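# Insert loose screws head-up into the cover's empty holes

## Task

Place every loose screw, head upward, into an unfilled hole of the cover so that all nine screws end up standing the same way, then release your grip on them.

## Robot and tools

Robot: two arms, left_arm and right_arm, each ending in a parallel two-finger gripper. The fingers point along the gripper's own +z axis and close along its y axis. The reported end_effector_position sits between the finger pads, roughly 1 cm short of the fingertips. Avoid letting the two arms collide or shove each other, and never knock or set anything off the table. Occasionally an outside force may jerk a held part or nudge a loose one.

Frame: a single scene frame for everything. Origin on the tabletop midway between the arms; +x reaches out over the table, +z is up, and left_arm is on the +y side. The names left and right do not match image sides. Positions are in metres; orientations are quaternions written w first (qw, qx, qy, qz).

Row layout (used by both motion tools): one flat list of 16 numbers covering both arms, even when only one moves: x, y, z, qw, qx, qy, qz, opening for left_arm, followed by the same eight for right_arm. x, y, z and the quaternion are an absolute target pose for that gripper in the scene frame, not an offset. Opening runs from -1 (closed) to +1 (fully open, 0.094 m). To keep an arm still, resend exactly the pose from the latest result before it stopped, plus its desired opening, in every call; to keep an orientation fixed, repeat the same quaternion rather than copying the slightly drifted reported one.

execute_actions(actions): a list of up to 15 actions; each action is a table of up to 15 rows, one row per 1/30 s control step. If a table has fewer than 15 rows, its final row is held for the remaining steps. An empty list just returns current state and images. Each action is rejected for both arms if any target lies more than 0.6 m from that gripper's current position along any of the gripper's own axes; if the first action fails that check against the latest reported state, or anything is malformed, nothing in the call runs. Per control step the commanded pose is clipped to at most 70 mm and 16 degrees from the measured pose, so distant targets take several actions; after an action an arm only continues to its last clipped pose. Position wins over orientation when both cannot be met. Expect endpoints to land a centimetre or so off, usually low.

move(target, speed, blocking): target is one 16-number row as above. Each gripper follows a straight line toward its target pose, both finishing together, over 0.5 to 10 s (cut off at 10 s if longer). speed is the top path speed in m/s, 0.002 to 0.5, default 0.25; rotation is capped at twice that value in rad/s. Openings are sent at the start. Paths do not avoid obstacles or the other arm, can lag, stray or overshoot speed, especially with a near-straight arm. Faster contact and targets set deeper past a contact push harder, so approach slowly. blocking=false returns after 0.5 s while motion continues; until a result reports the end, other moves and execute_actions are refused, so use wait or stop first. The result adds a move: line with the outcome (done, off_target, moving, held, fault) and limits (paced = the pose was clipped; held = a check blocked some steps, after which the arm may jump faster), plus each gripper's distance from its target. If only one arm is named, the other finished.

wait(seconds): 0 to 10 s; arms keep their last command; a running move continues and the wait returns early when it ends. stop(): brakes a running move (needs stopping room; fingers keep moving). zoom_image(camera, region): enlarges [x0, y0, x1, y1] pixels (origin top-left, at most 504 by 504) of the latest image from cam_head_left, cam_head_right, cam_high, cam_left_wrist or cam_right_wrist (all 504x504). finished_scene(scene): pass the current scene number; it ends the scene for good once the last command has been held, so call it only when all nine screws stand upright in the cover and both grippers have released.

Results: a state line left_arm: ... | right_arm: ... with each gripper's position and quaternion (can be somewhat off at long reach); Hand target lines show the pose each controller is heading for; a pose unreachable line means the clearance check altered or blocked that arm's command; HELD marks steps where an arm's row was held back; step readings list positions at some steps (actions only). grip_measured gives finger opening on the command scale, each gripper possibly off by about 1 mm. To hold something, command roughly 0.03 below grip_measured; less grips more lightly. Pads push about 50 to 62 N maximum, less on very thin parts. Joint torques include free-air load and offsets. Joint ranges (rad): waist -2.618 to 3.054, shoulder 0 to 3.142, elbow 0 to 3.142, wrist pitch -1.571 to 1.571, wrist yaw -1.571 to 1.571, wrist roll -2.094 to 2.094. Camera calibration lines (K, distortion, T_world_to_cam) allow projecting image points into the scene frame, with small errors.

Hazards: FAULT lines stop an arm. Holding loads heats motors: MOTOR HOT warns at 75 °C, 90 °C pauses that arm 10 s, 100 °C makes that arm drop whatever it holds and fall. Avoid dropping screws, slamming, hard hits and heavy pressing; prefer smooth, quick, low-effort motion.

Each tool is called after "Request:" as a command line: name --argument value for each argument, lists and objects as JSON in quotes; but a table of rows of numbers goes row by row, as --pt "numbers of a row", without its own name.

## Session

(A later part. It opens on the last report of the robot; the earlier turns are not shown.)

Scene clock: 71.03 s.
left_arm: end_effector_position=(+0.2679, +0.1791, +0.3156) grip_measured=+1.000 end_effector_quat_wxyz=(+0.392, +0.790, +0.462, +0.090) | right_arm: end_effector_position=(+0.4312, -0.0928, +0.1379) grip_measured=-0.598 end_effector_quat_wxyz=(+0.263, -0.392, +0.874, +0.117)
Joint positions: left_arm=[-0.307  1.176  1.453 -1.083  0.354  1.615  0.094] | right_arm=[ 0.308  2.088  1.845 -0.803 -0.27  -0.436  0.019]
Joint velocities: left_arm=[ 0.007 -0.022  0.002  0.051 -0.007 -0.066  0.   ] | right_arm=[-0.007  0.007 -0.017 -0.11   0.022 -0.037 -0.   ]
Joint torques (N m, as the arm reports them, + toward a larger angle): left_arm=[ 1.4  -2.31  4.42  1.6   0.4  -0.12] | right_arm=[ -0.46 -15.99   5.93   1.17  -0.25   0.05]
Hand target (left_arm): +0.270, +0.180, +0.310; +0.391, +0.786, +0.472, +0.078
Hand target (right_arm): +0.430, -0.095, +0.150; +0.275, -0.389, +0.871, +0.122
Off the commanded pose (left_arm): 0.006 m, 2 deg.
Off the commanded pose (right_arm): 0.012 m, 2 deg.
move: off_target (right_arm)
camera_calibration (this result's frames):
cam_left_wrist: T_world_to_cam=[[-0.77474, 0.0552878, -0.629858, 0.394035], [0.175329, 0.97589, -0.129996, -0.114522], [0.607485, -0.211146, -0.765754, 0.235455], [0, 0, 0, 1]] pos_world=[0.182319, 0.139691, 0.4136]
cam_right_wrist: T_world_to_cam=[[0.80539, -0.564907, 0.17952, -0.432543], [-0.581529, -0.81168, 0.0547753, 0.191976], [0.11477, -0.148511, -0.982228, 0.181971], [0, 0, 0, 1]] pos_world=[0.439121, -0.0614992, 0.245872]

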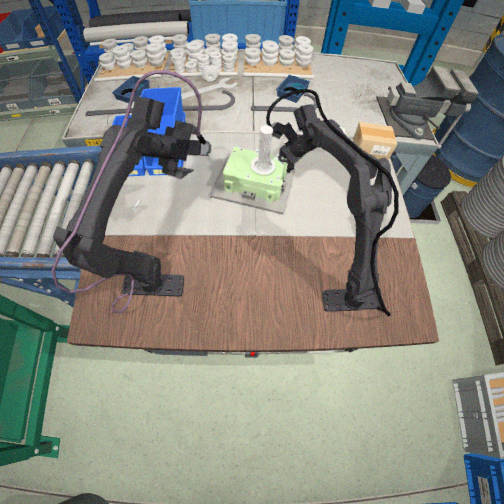

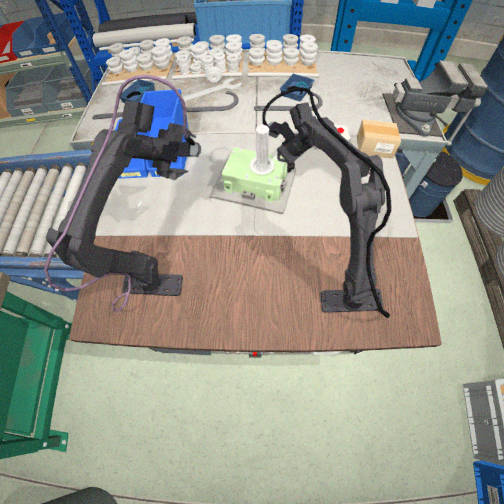

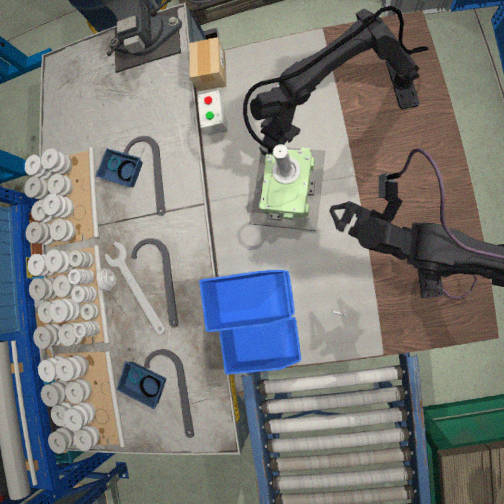

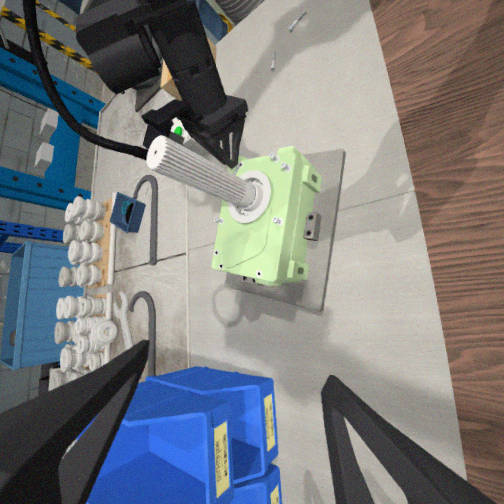

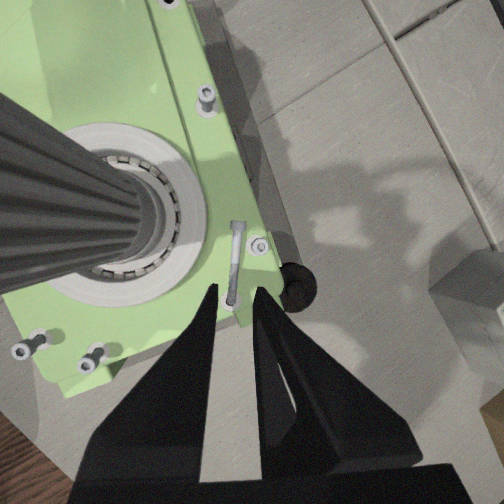

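Request:
move --target '[0.27,0.18,0.31,0.391,0.786,0.472,0.078,1, 0.436,-0.089,0.115,0.275,-0.388,0.872,0.1225,-0.6]' --speed 0.05

Request:
move --target '[0.27,0.18,0.31,0.391,0.786,0.472,0.078,1, 0.436,-0.089,0.115,0.275,-0.388,0.872,0.1225,-1]' --speed 0.05

Scene clock: 72.07 s.
left_arm: end_effector_position=(+0.2679, +0.1791, +0.3156) grip_measured=+1.000 end_effector_quat_wxyz=(+0.392, +0.790, +0.462, +0.090) | right_arm: end_effector_position=(+0.4384, -0.0901, +0.1230) grip_measured=-0.598 end_effector_quat_wxyz=(+0.282, -0.389, +0.869, +0.117)
Joint positions: left_arm=[-0.307  1.176  1.453 -1.083  0.354  1.615  0.094] | right_arm=[ 0.308  2.088  1.765 -0.682 -0.272 -0.427  0.019]
Joint velocities: left_arm=[ 0.002  0.017  0.002 -0.051  0.066 -0.022  0.   ] | right_arm=[-0.007 -0.032  0.007  0.037 -0.007 -0.066  0.   ]
Joint torques (N m, as the arm reports them, + toward a larger angle): left_arm=[ 1.39 -2.33  4.43  1.6   0.39 -0.12] | right_arm=[  0.14 -12.71   5.97   1.24  -0.2    0.05]
Hand target (left_arm): +0.270, +0.180, +0.310; +0.391, +0.786, +0.472, +0.078
Hand target (right_arm): +0.436, -0.089, +0.115; +0.275, -0.388, +0.871, +0.122
Off the commanded pose (left_arm): 0.006 m, 2 deg.
Off the commanded pose (right_arm): 0.008 m, 1 deg.
move: done
camera_calibration (this result's frames):
cam_left_wrist: T_world_to_cam=[[-0.77474, 0.0552878, -0.629858, 0.394035], [0.175329, 0.97589, -0.129996, -0.114522], [0.607485, -0.211146, -0.765754, 0.235455], [0, 0, 0, 1]] pos_world=[0.182319, 0.139691, 0.4136]
cam_right_wrist: T_world_to_cam=[[0.795179, -0.573308, 0.197507, -0.432599], [-0.587961, -0.808645, 0.0199075, 0.206528], [0.1483, -0.131956, -0.980099, 0.153471], [0, 0, 0, 1]] pos_world=[0.442665, -0.0607532, 0.231747]

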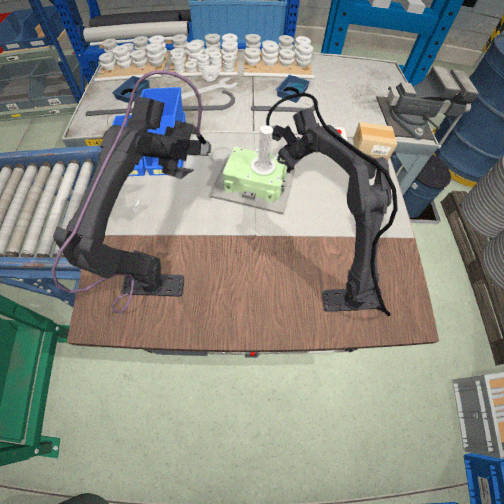

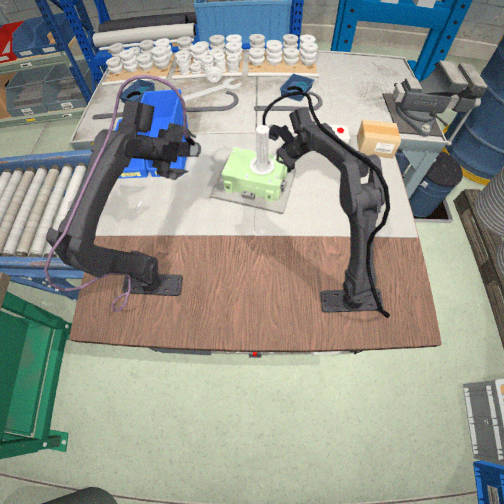

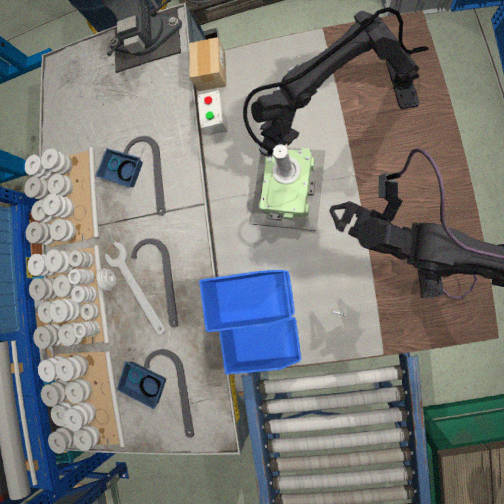

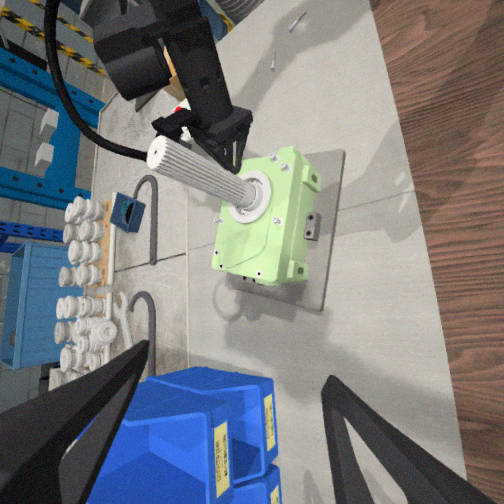

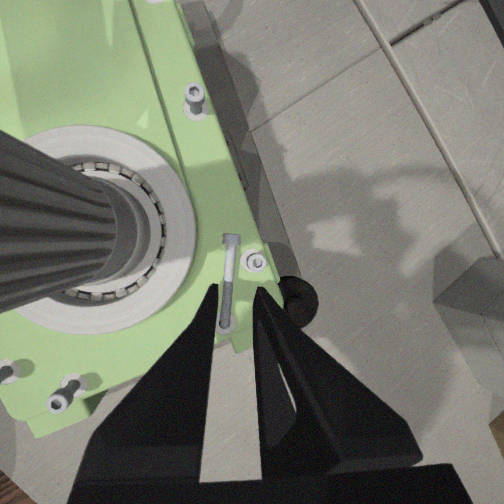

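Scene clock: 72.77 s.
left_arm: end_effector_position=(+0.2679, +0.1791, +0.3156) grip_measured=+1.000 end_effector_quat_wxyz=(+0.392, +0.790, +0.462, +0.090) | right_arm: end_effector_position=(+0.4388, -0.0900, +0.1232) grip_measured=-0.950 end_effector_quat_wxyz=(+0.283, -0.389, +0.869, +0.117)
Joint positions: left_arm=[-0.307  1.176  1.453 -1.083  0.354  1.615  0.094] | right_arm=[ 0.308  2.088  1.765 -0.68  -0.272 -0.426  0.002]
Joint velocities: left_arm=[ 0.022 -0.022 -0.007 -0.051 -0.066  0.037  0.   ] | right_arm=[-0.012 -0.002 -0.002  0.022 -0.007  0.007  0.   ]
Joint torques (N m, as the arm reports them, + toward a larger angle): left_arm=[ 1.4  -2.31  4.43  1.6   0.39 -0.13] | right_arm=[  0.11 -12.67   6.04   1.26  -0.21   0.06]
Hand target (left_arm): +0.270, +0.180, +0.310; +0.391, +0.786, +0.472, +0.078
Hand target (right_arm): +0.436, -0.089, +0.115; +0.275, -0.388, +0.871, +0.123
Off the commanded pose (left_arm): 0.006 m, 2 deg.
Off the commanded pose (right_arm): 0.009 m, 1 deg.
move: done
camera_calibration (this result's frames):
cam_left_wrist: T_world_to_cam=[[-0.77474, 0.0552878, -0.629858, 0.394035], [0.175329, 0.97589, -0.129996, -0.114522], [0.607485, -0.211146, -0.765754, 0.235455], [0, 0, 0, 1]] pos_world=[0.182319, 0.139691, 0.4136]
cam_right_wrist: T_world_to_cam=[[0.794385, -0.574262, 0.197929, -0.432657], [-0.588738, -0.808118, 0.0182552, 0.207435], [0.149467, -0.13103, -0.980046, 0.153241], [0, 0, 0, 1]] pos_world=[0.442917, -0.0607468, 0.232032]

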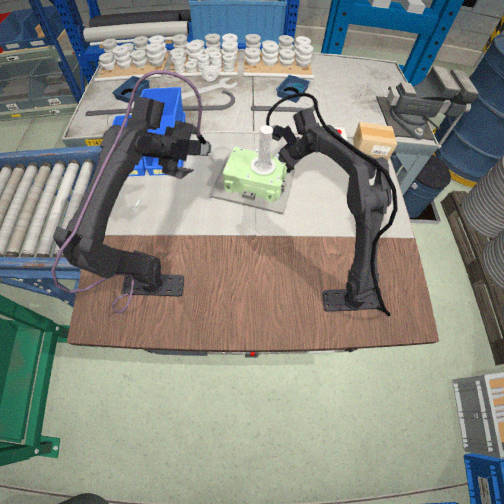

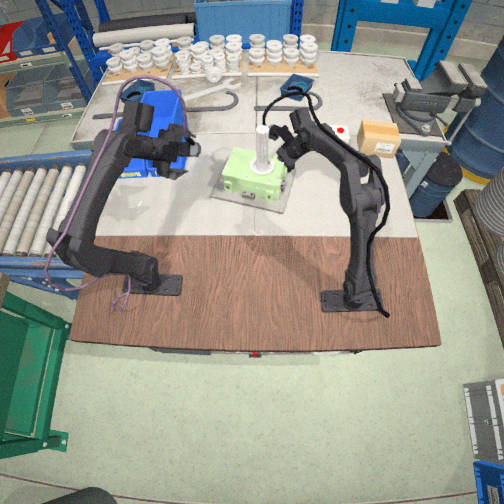

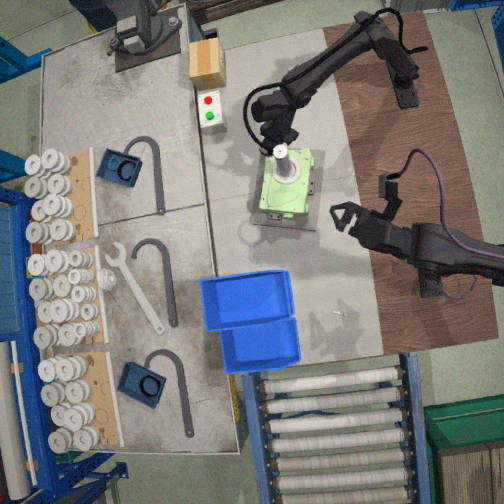

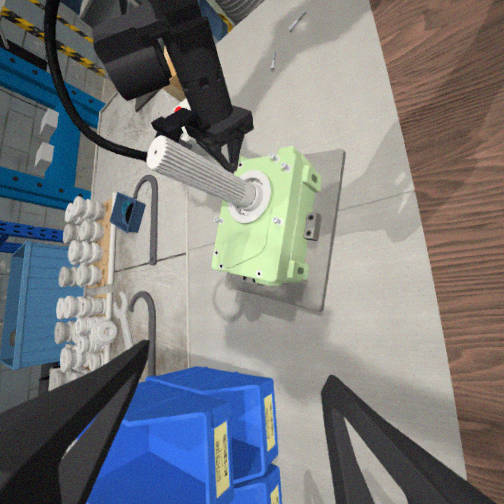

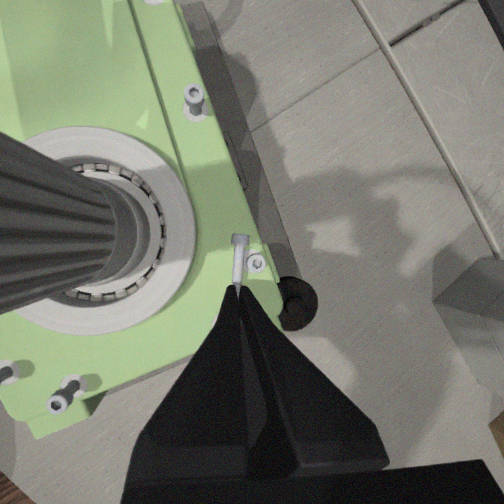

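Marginal grip; try carrying to the table.

Request:
move --target '[0.27,0.18,0.31,0.391,0.786,0.472,0.078,1, 0.40,-0.15,0.16,0.275,-0.388,0.872,0.1225,-1]' --speed 0.08

Request:
move --target '[0.27,0.18,0.31,0.391,0.786,0.472,0.078,1, 0.30,-0.26,0.022,0.275,-0.388,0.872,0.1225,-1]' --speed 0.1

Request:
move --target '[0.27,0.18,0.31,0.391,0.786,0.472,0.078,1, 0.30,-0.26,0.022,0.275,-0.388,0.872,0.1225,0.2]'

Request:
move --target '[0.27,0.18,0.31,0.391,0.786,0.472,0.078,1, 0.30,-0.26,0.07,0,-0.407,0.914,0,0.2]' --speed 0.12

Scene clock: 74.37 s.
left_arm: end_effector_position=(+0.2679, +0.1791, +0.3156) grip_measured=+1.000 end_effector_quat_wxyz=(+0.392, +0.790, +0.462, +0.090) | right_arm: end_effector_position=(+0.4074, -0.1478, +0.1550) grip_measured=-0.950 end_effector_quat_wxyz=(+0.277, -0.386, +0.872, +0.116)
Joint positions: left_arm=[-0.307  1.176  1.453 -1.083  0.354  1.615  0.094] | right_arm=[ 0.197  1.909  1.646 -0.782 -0.323 -0.52   0.002]
Joint velocities: left_arm=[ 0.002 -0.012  0.027 -0.007  0.007  0.037  0.   ] | right_arm=[ 0.002  0.007  0.002  0.022 -0.11   0.037 -0.   ]
Joint torques (N m, as the arm reports them, + toward a larger angle): left_arm=[ 1.41 -2.32  4.42  1.6   0.39 -0.12] | right_arm=[ -0.32 -13.6    5.82   0.96  -0.28  -0.08]
Hand target (left_arm): +0.270, +0.180, +0.310; +0.391, +0.786, +0.472, +0.078
Hand target (right_arm): +0.400, -0.150, +0.160; +0.275, -0.388, +0.871, +0.122
Off the commanded pose (left_arm): 0.006 m, 2 deg.
Off the commanded pose (right_arm): 0.009 m, 1 deg.
move: done
camera_calibration (this result's frames):
cam_left_wrist: T_world_to_cam=[[-0.77474, 0.0552878, -0.629858, 0.394035], [0.175329, 0.97589, -0.129996, -0.114522], [0.607485, -0.211146, -0.765754, 0.235455], [0, 0, 0, 1]] pos_world=[0.182319, 0.139691, 0.4136]
cam_right_wrist: T_world_to_cam=[[0.7929, -0.578613, 0.191091, -0.446245], [-0.594026, -0.803857, 0.030774, 0.14249], [0.135804, -0.137914, -0.98109, 0.186184], [0, 0, 0, 1]] pos_world=[0.413186, -0.117984, 0.263551]

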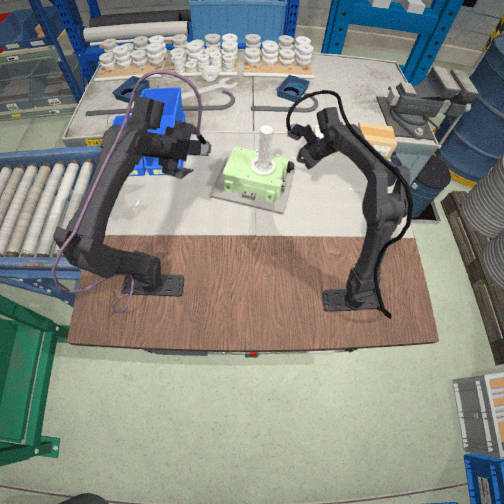

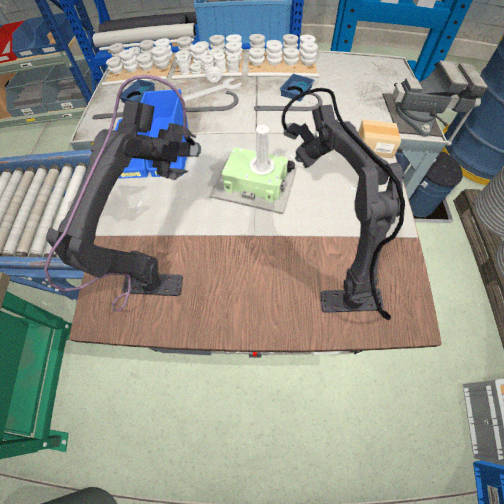

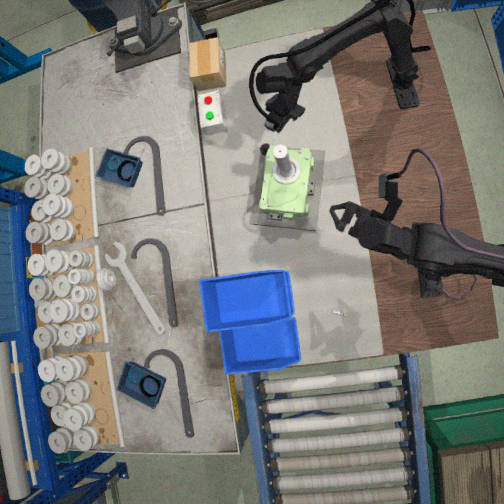

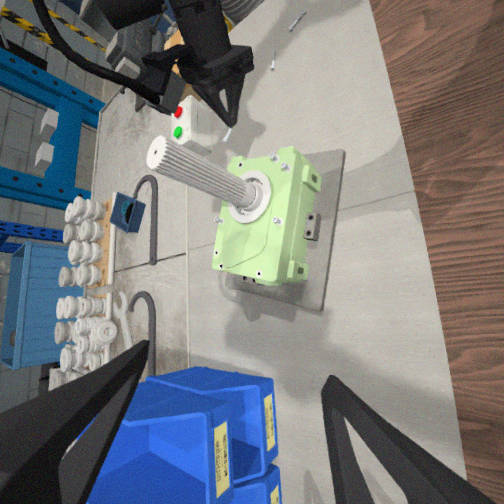

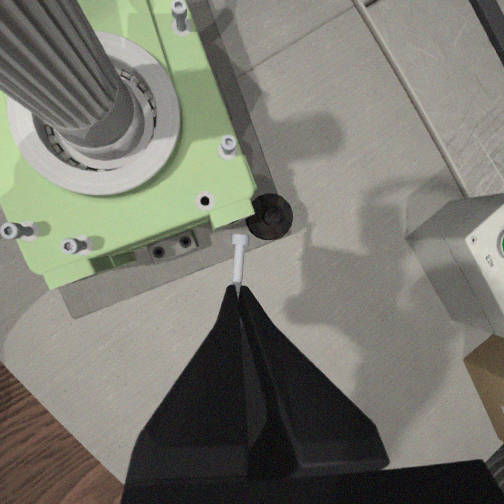

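Scene clock: 76.83 s.
left_arm: end_effector_position=(+0.2679, +0.1791, +0.3156) grip_measured=+1.000 end_effector_quat_wxyz=(+0.392, +0.790, +0.462, +0.090) | right_arm: end_effector_position=(+0.3019, -0.2572, +0.0194) grip_measured=-0.950 end_effector_quat_wxyz=(+0.270, -0.387, +0.873, +0.124)
Joint positions: left_arm=[-0.307  1.176  1.453 -1.083  0.354  1.615  0.094] | right_arm=[-0.108  1.697  0.822 -0.304 -0.472 -0.821  0.002]
Joint velocities: left_arm=[-0.012  0.017 -0.002 -0.022 -0.022  0.007  0.   ] | right_arm=[-0.017 -0.022 -0.007 -0.022 -0.037 -0.095 -0.001]
Joint torques (N m, as the arm reports them, + toward a larger angle): left_arm=[ 1.41 -2.3   4.42  1.6   0.4  -0.12] | right_arm=[-0.52 -9.6   4.53  0.95 -0.29 -0.07]
Hand target (left_arm): +0.270, +0.180, +0.310; +0.391, +0.786, +0.472, +0.078
Hand target (right_arm): +0.299, -0.259, +0.022; +0.276, -0.387, +0.871, +0.122
Off the commanded pose (left_arm): 0.006 m, 2 deg.
Off the commanded pose (right_arm): 0.004 m, 1 deg.
move: done
camera_calibration (this result's frames):
cam_left_wrist: T_world_to_cam=[[-0.77474, 0.0552878, -0.629858, 0.394035], [0.175329, 0.97589, -0.129996, -0.114522], [0.607485, -0.211146, -0.765754, 0.235455], [0, 0, 0, 1]] pos_world=[0.182319, 0.139691, 0.4136]
cam_right_wrist: T_world_to_cam=[[0.800562, -0.57353, 0.173678, -0.400636], [-0.586931, -0.808915, 0.0341818, -0.00739168], [0.120886, -0.129301, -0.984209, 0.0591369], [0, 0, 0, 1]] pos_world=[0.309246, -0.228109, 0.128037]

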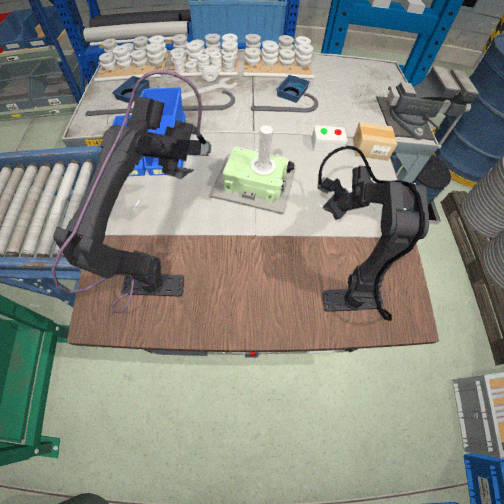

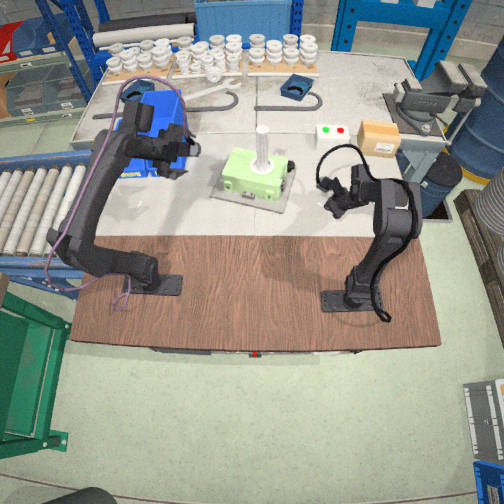

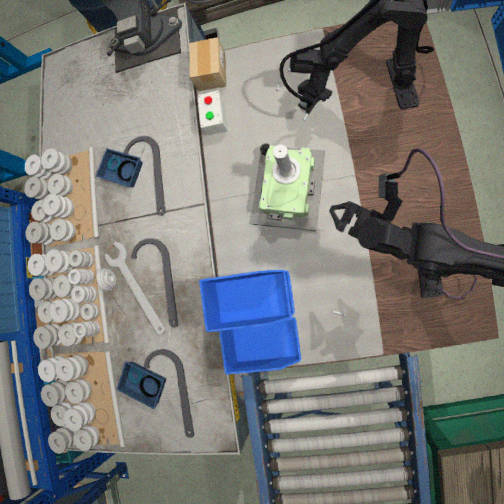

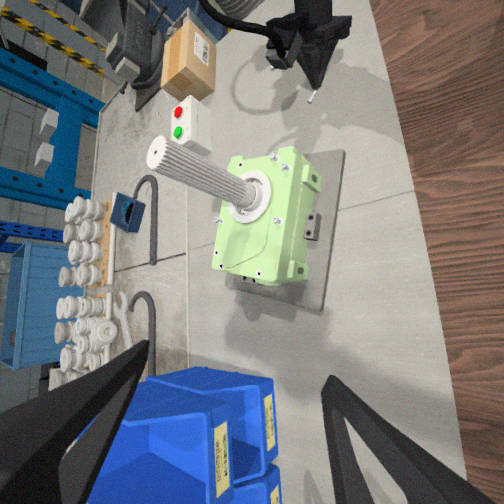

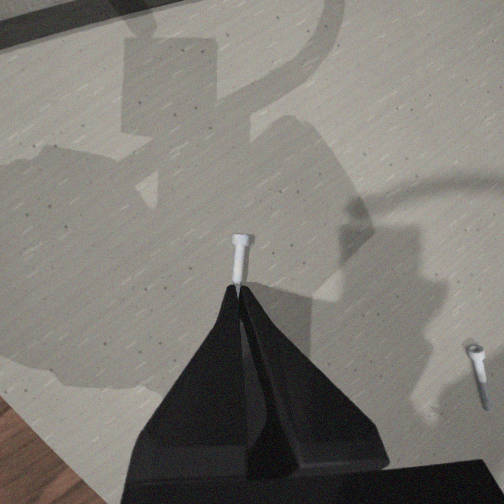

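Scene clock: 77.53 s.
left_arm: end_effector_position=(+0.2679, +0.1791, +0.3156) grip_measured=+1.000 end_effector_quat_wxyz=(+0.392, +0.790, +0.462, +0.090) | right_arm: end_effector_position=(+0.3021, -0.2571, +0.0195) grip_measured=+0.198 end_effector_quat_wxyz=(+0.271, -0.390, +0.871, +0.123)
Joint positions: left_arm=[-0.307  1.176  1.453 -1.083  0.354  1.615  0.094] | right_arm=[-0.108  1.697  0.822 -0.303 -0.472 -0.827  0.056]
Joint velocities: left_arm=[-0.007 -0.002 -0.002 -0.022 -0.007 -0.022  0.   ] | right_arm=[ 0.012  0.017 -0.002 -0.007 -0.037  0.037  0.001]
Joint torques (N m, as the arm reports them, + toward a larger angle): left_arm=[ 1.39 -2.3   4.42  1.6   0.39 -0.13] | right_arm=[-0.66 -9.08  5.    0.92 -0.29 -0.06]
Hand target (left_arm): +0.270, +0.180, +0.310; +0.391, +0.786, +0.472, +0.078
Hand target (right_arm): +0.300, -0.260, +0.022; +0.275, -0.388, +0.871, +0.122
Off the commanded pose (left_arm): 0.006 m, 2 deg.
Off the commanded pose (right_arm): 0.004 m, 1 deg.
move: done
camera_calibration (this result's frames):
cam_left_wrist: T_world_to_cam=[[-0.77474, 0.0552878, -0.629858, 0.394035], [0.175329, 0.97589, -0.129996, -0.114522], [0.607485, -0.211146, -0.765754, 0.235455], [0, 0, 0, 1]] pos_world=[0.182319, 0.139691, 0.4136]
cam_right_wrist: T_world_to_cam=[[0.802919, -0.569034, 0.177541, -0.400379], [-0.582858, -0.81187, 0.0338267, -0.00924863], [0.124892, -0.130641, -0.983532, 0.0576508], [0, 0, 0, 1]] pos_world=[0.308881, -0.227807, 0.128098]

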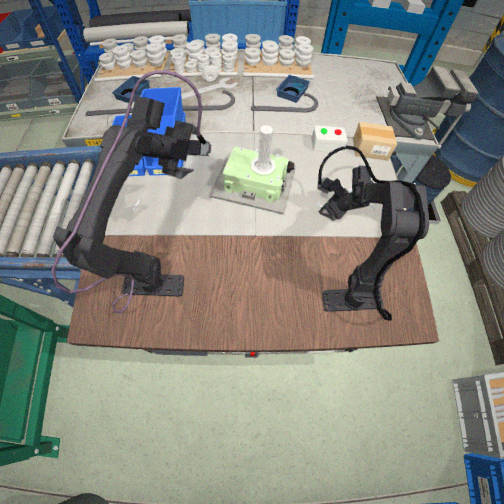

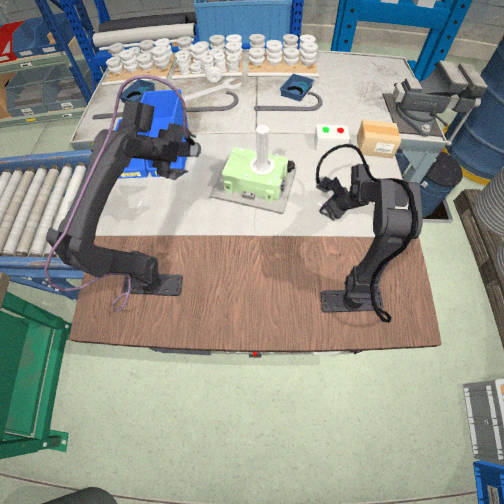

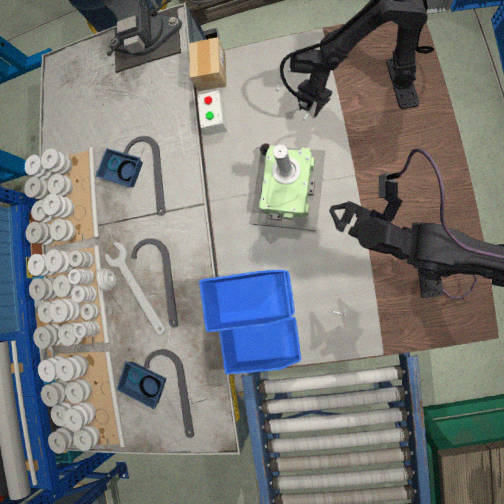

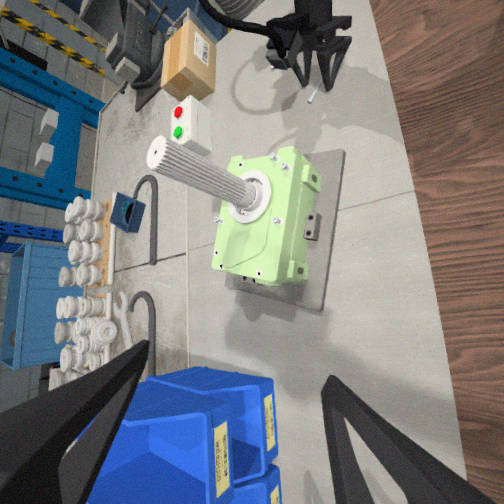

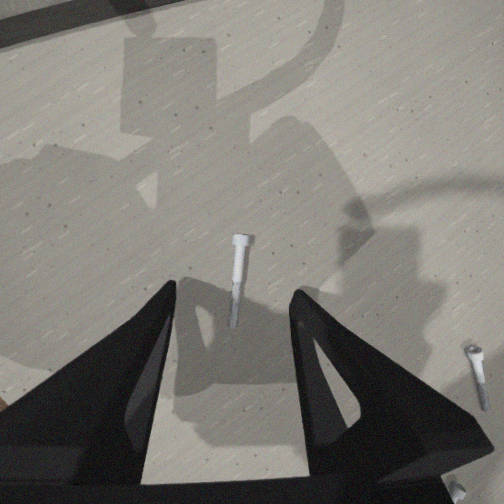

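Scene clock: 80.63 s.
left_arm: end_effector_position=(+0.2679, +0.1791, +0.3156) grip_measured=+1.000 end_effector_quat_wxyz=(+0.392, +0.790, +0.462, +0.090) | right_arm: end_effector_position=(+0.2981, -0.2623, +0.0698) grip_measured=+0.198 end_effector_quat_wxyz=(+0.005, -0.404, +0.915, +0.001)
Joint positions: left_arm=[-0.307  1.176  1.453 -1.083  0.354  1.615  0.094] | right_arm=[ 0.108  1.879  1.432 -1.115 -0.005 -0.696  0.056]
Joint velocities: left_arm=[-0.022  0.002 -0.017 -0.037  0.007 -0.007  0.   ] | right_arm=[-0.012 -0.012 -0.012 -0.007 -0.051 -0.095 -0.001]
Joint torques (N m, as the arm reports them, + toward a larger angle): left_arm=[ 1.41 -2.31  4.42  1.6   0.39 -0.12] | right_arm=[ 0.54 -8.36  7.97  0.17  0.01  0.08]
Hand target (left_arm): +0.270, +0.180, +0.310; +0.391, +0.786, +0.472, +0.078
Hand target (right_arm): +0.300, -0.260, +0.069; -0.001, -0.405, +0.914, +0.001
Off the commanded pose (left_arm): 0.006 m, 2 deg.
Off the commanded pose (right_arm): 0.003 m, 1 deg.
move: done
camera_calibration (this result's frames):
cam_left_wrist: T_world_to_cam=[[-0.77474, 0.0552878, -0.629858, 0.394035], [0.175329, 0.97589, -0.129996, -0.114522], [0.607485, -0.211146, -0.765754, 0.235455], [0, 0, 0, 1]] pos_world=[0.182319, 0.139691, 0.4136]
cam_right_wrist: T_world_to_cam=[[0.851445, -0.51673, 0.0896134, -0.403614], [-0.464595, -0.663918, 0.585973, -0.05246], [-0.243294, -0.540558, -0.80536, 0.0967974], [0, 0, 0, 1]] pos_world=[0.342833, -0.191064, 0.144866]

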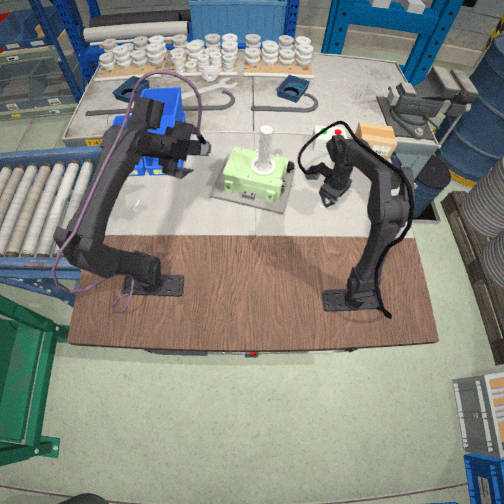

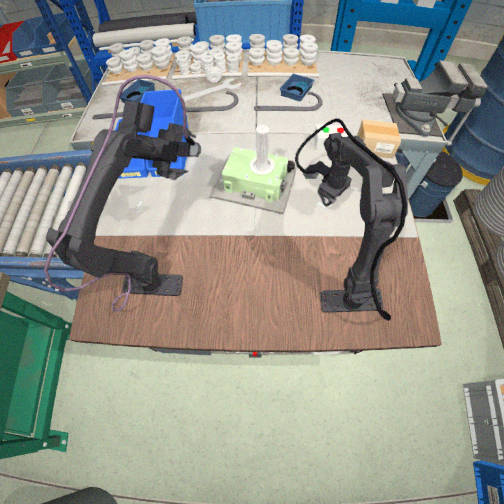

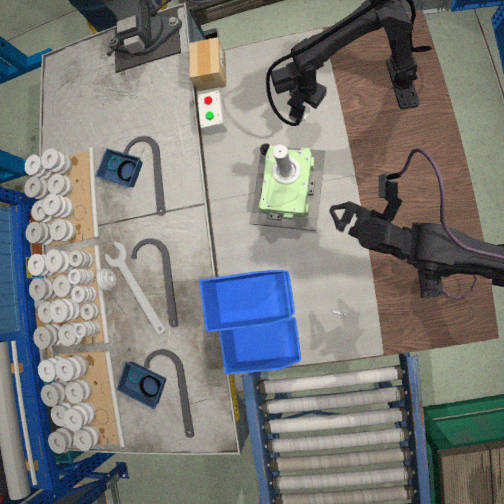

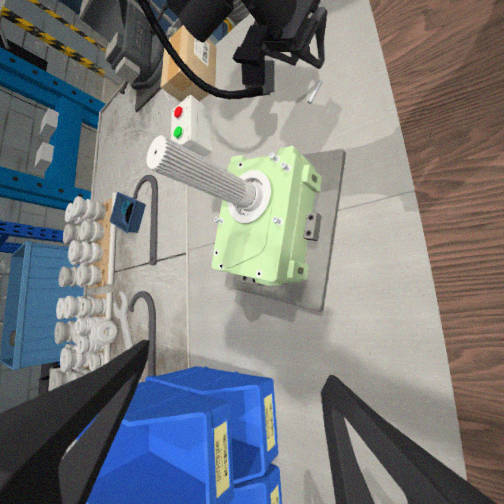

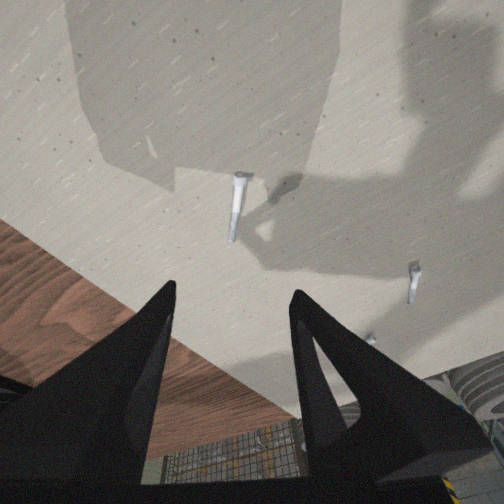

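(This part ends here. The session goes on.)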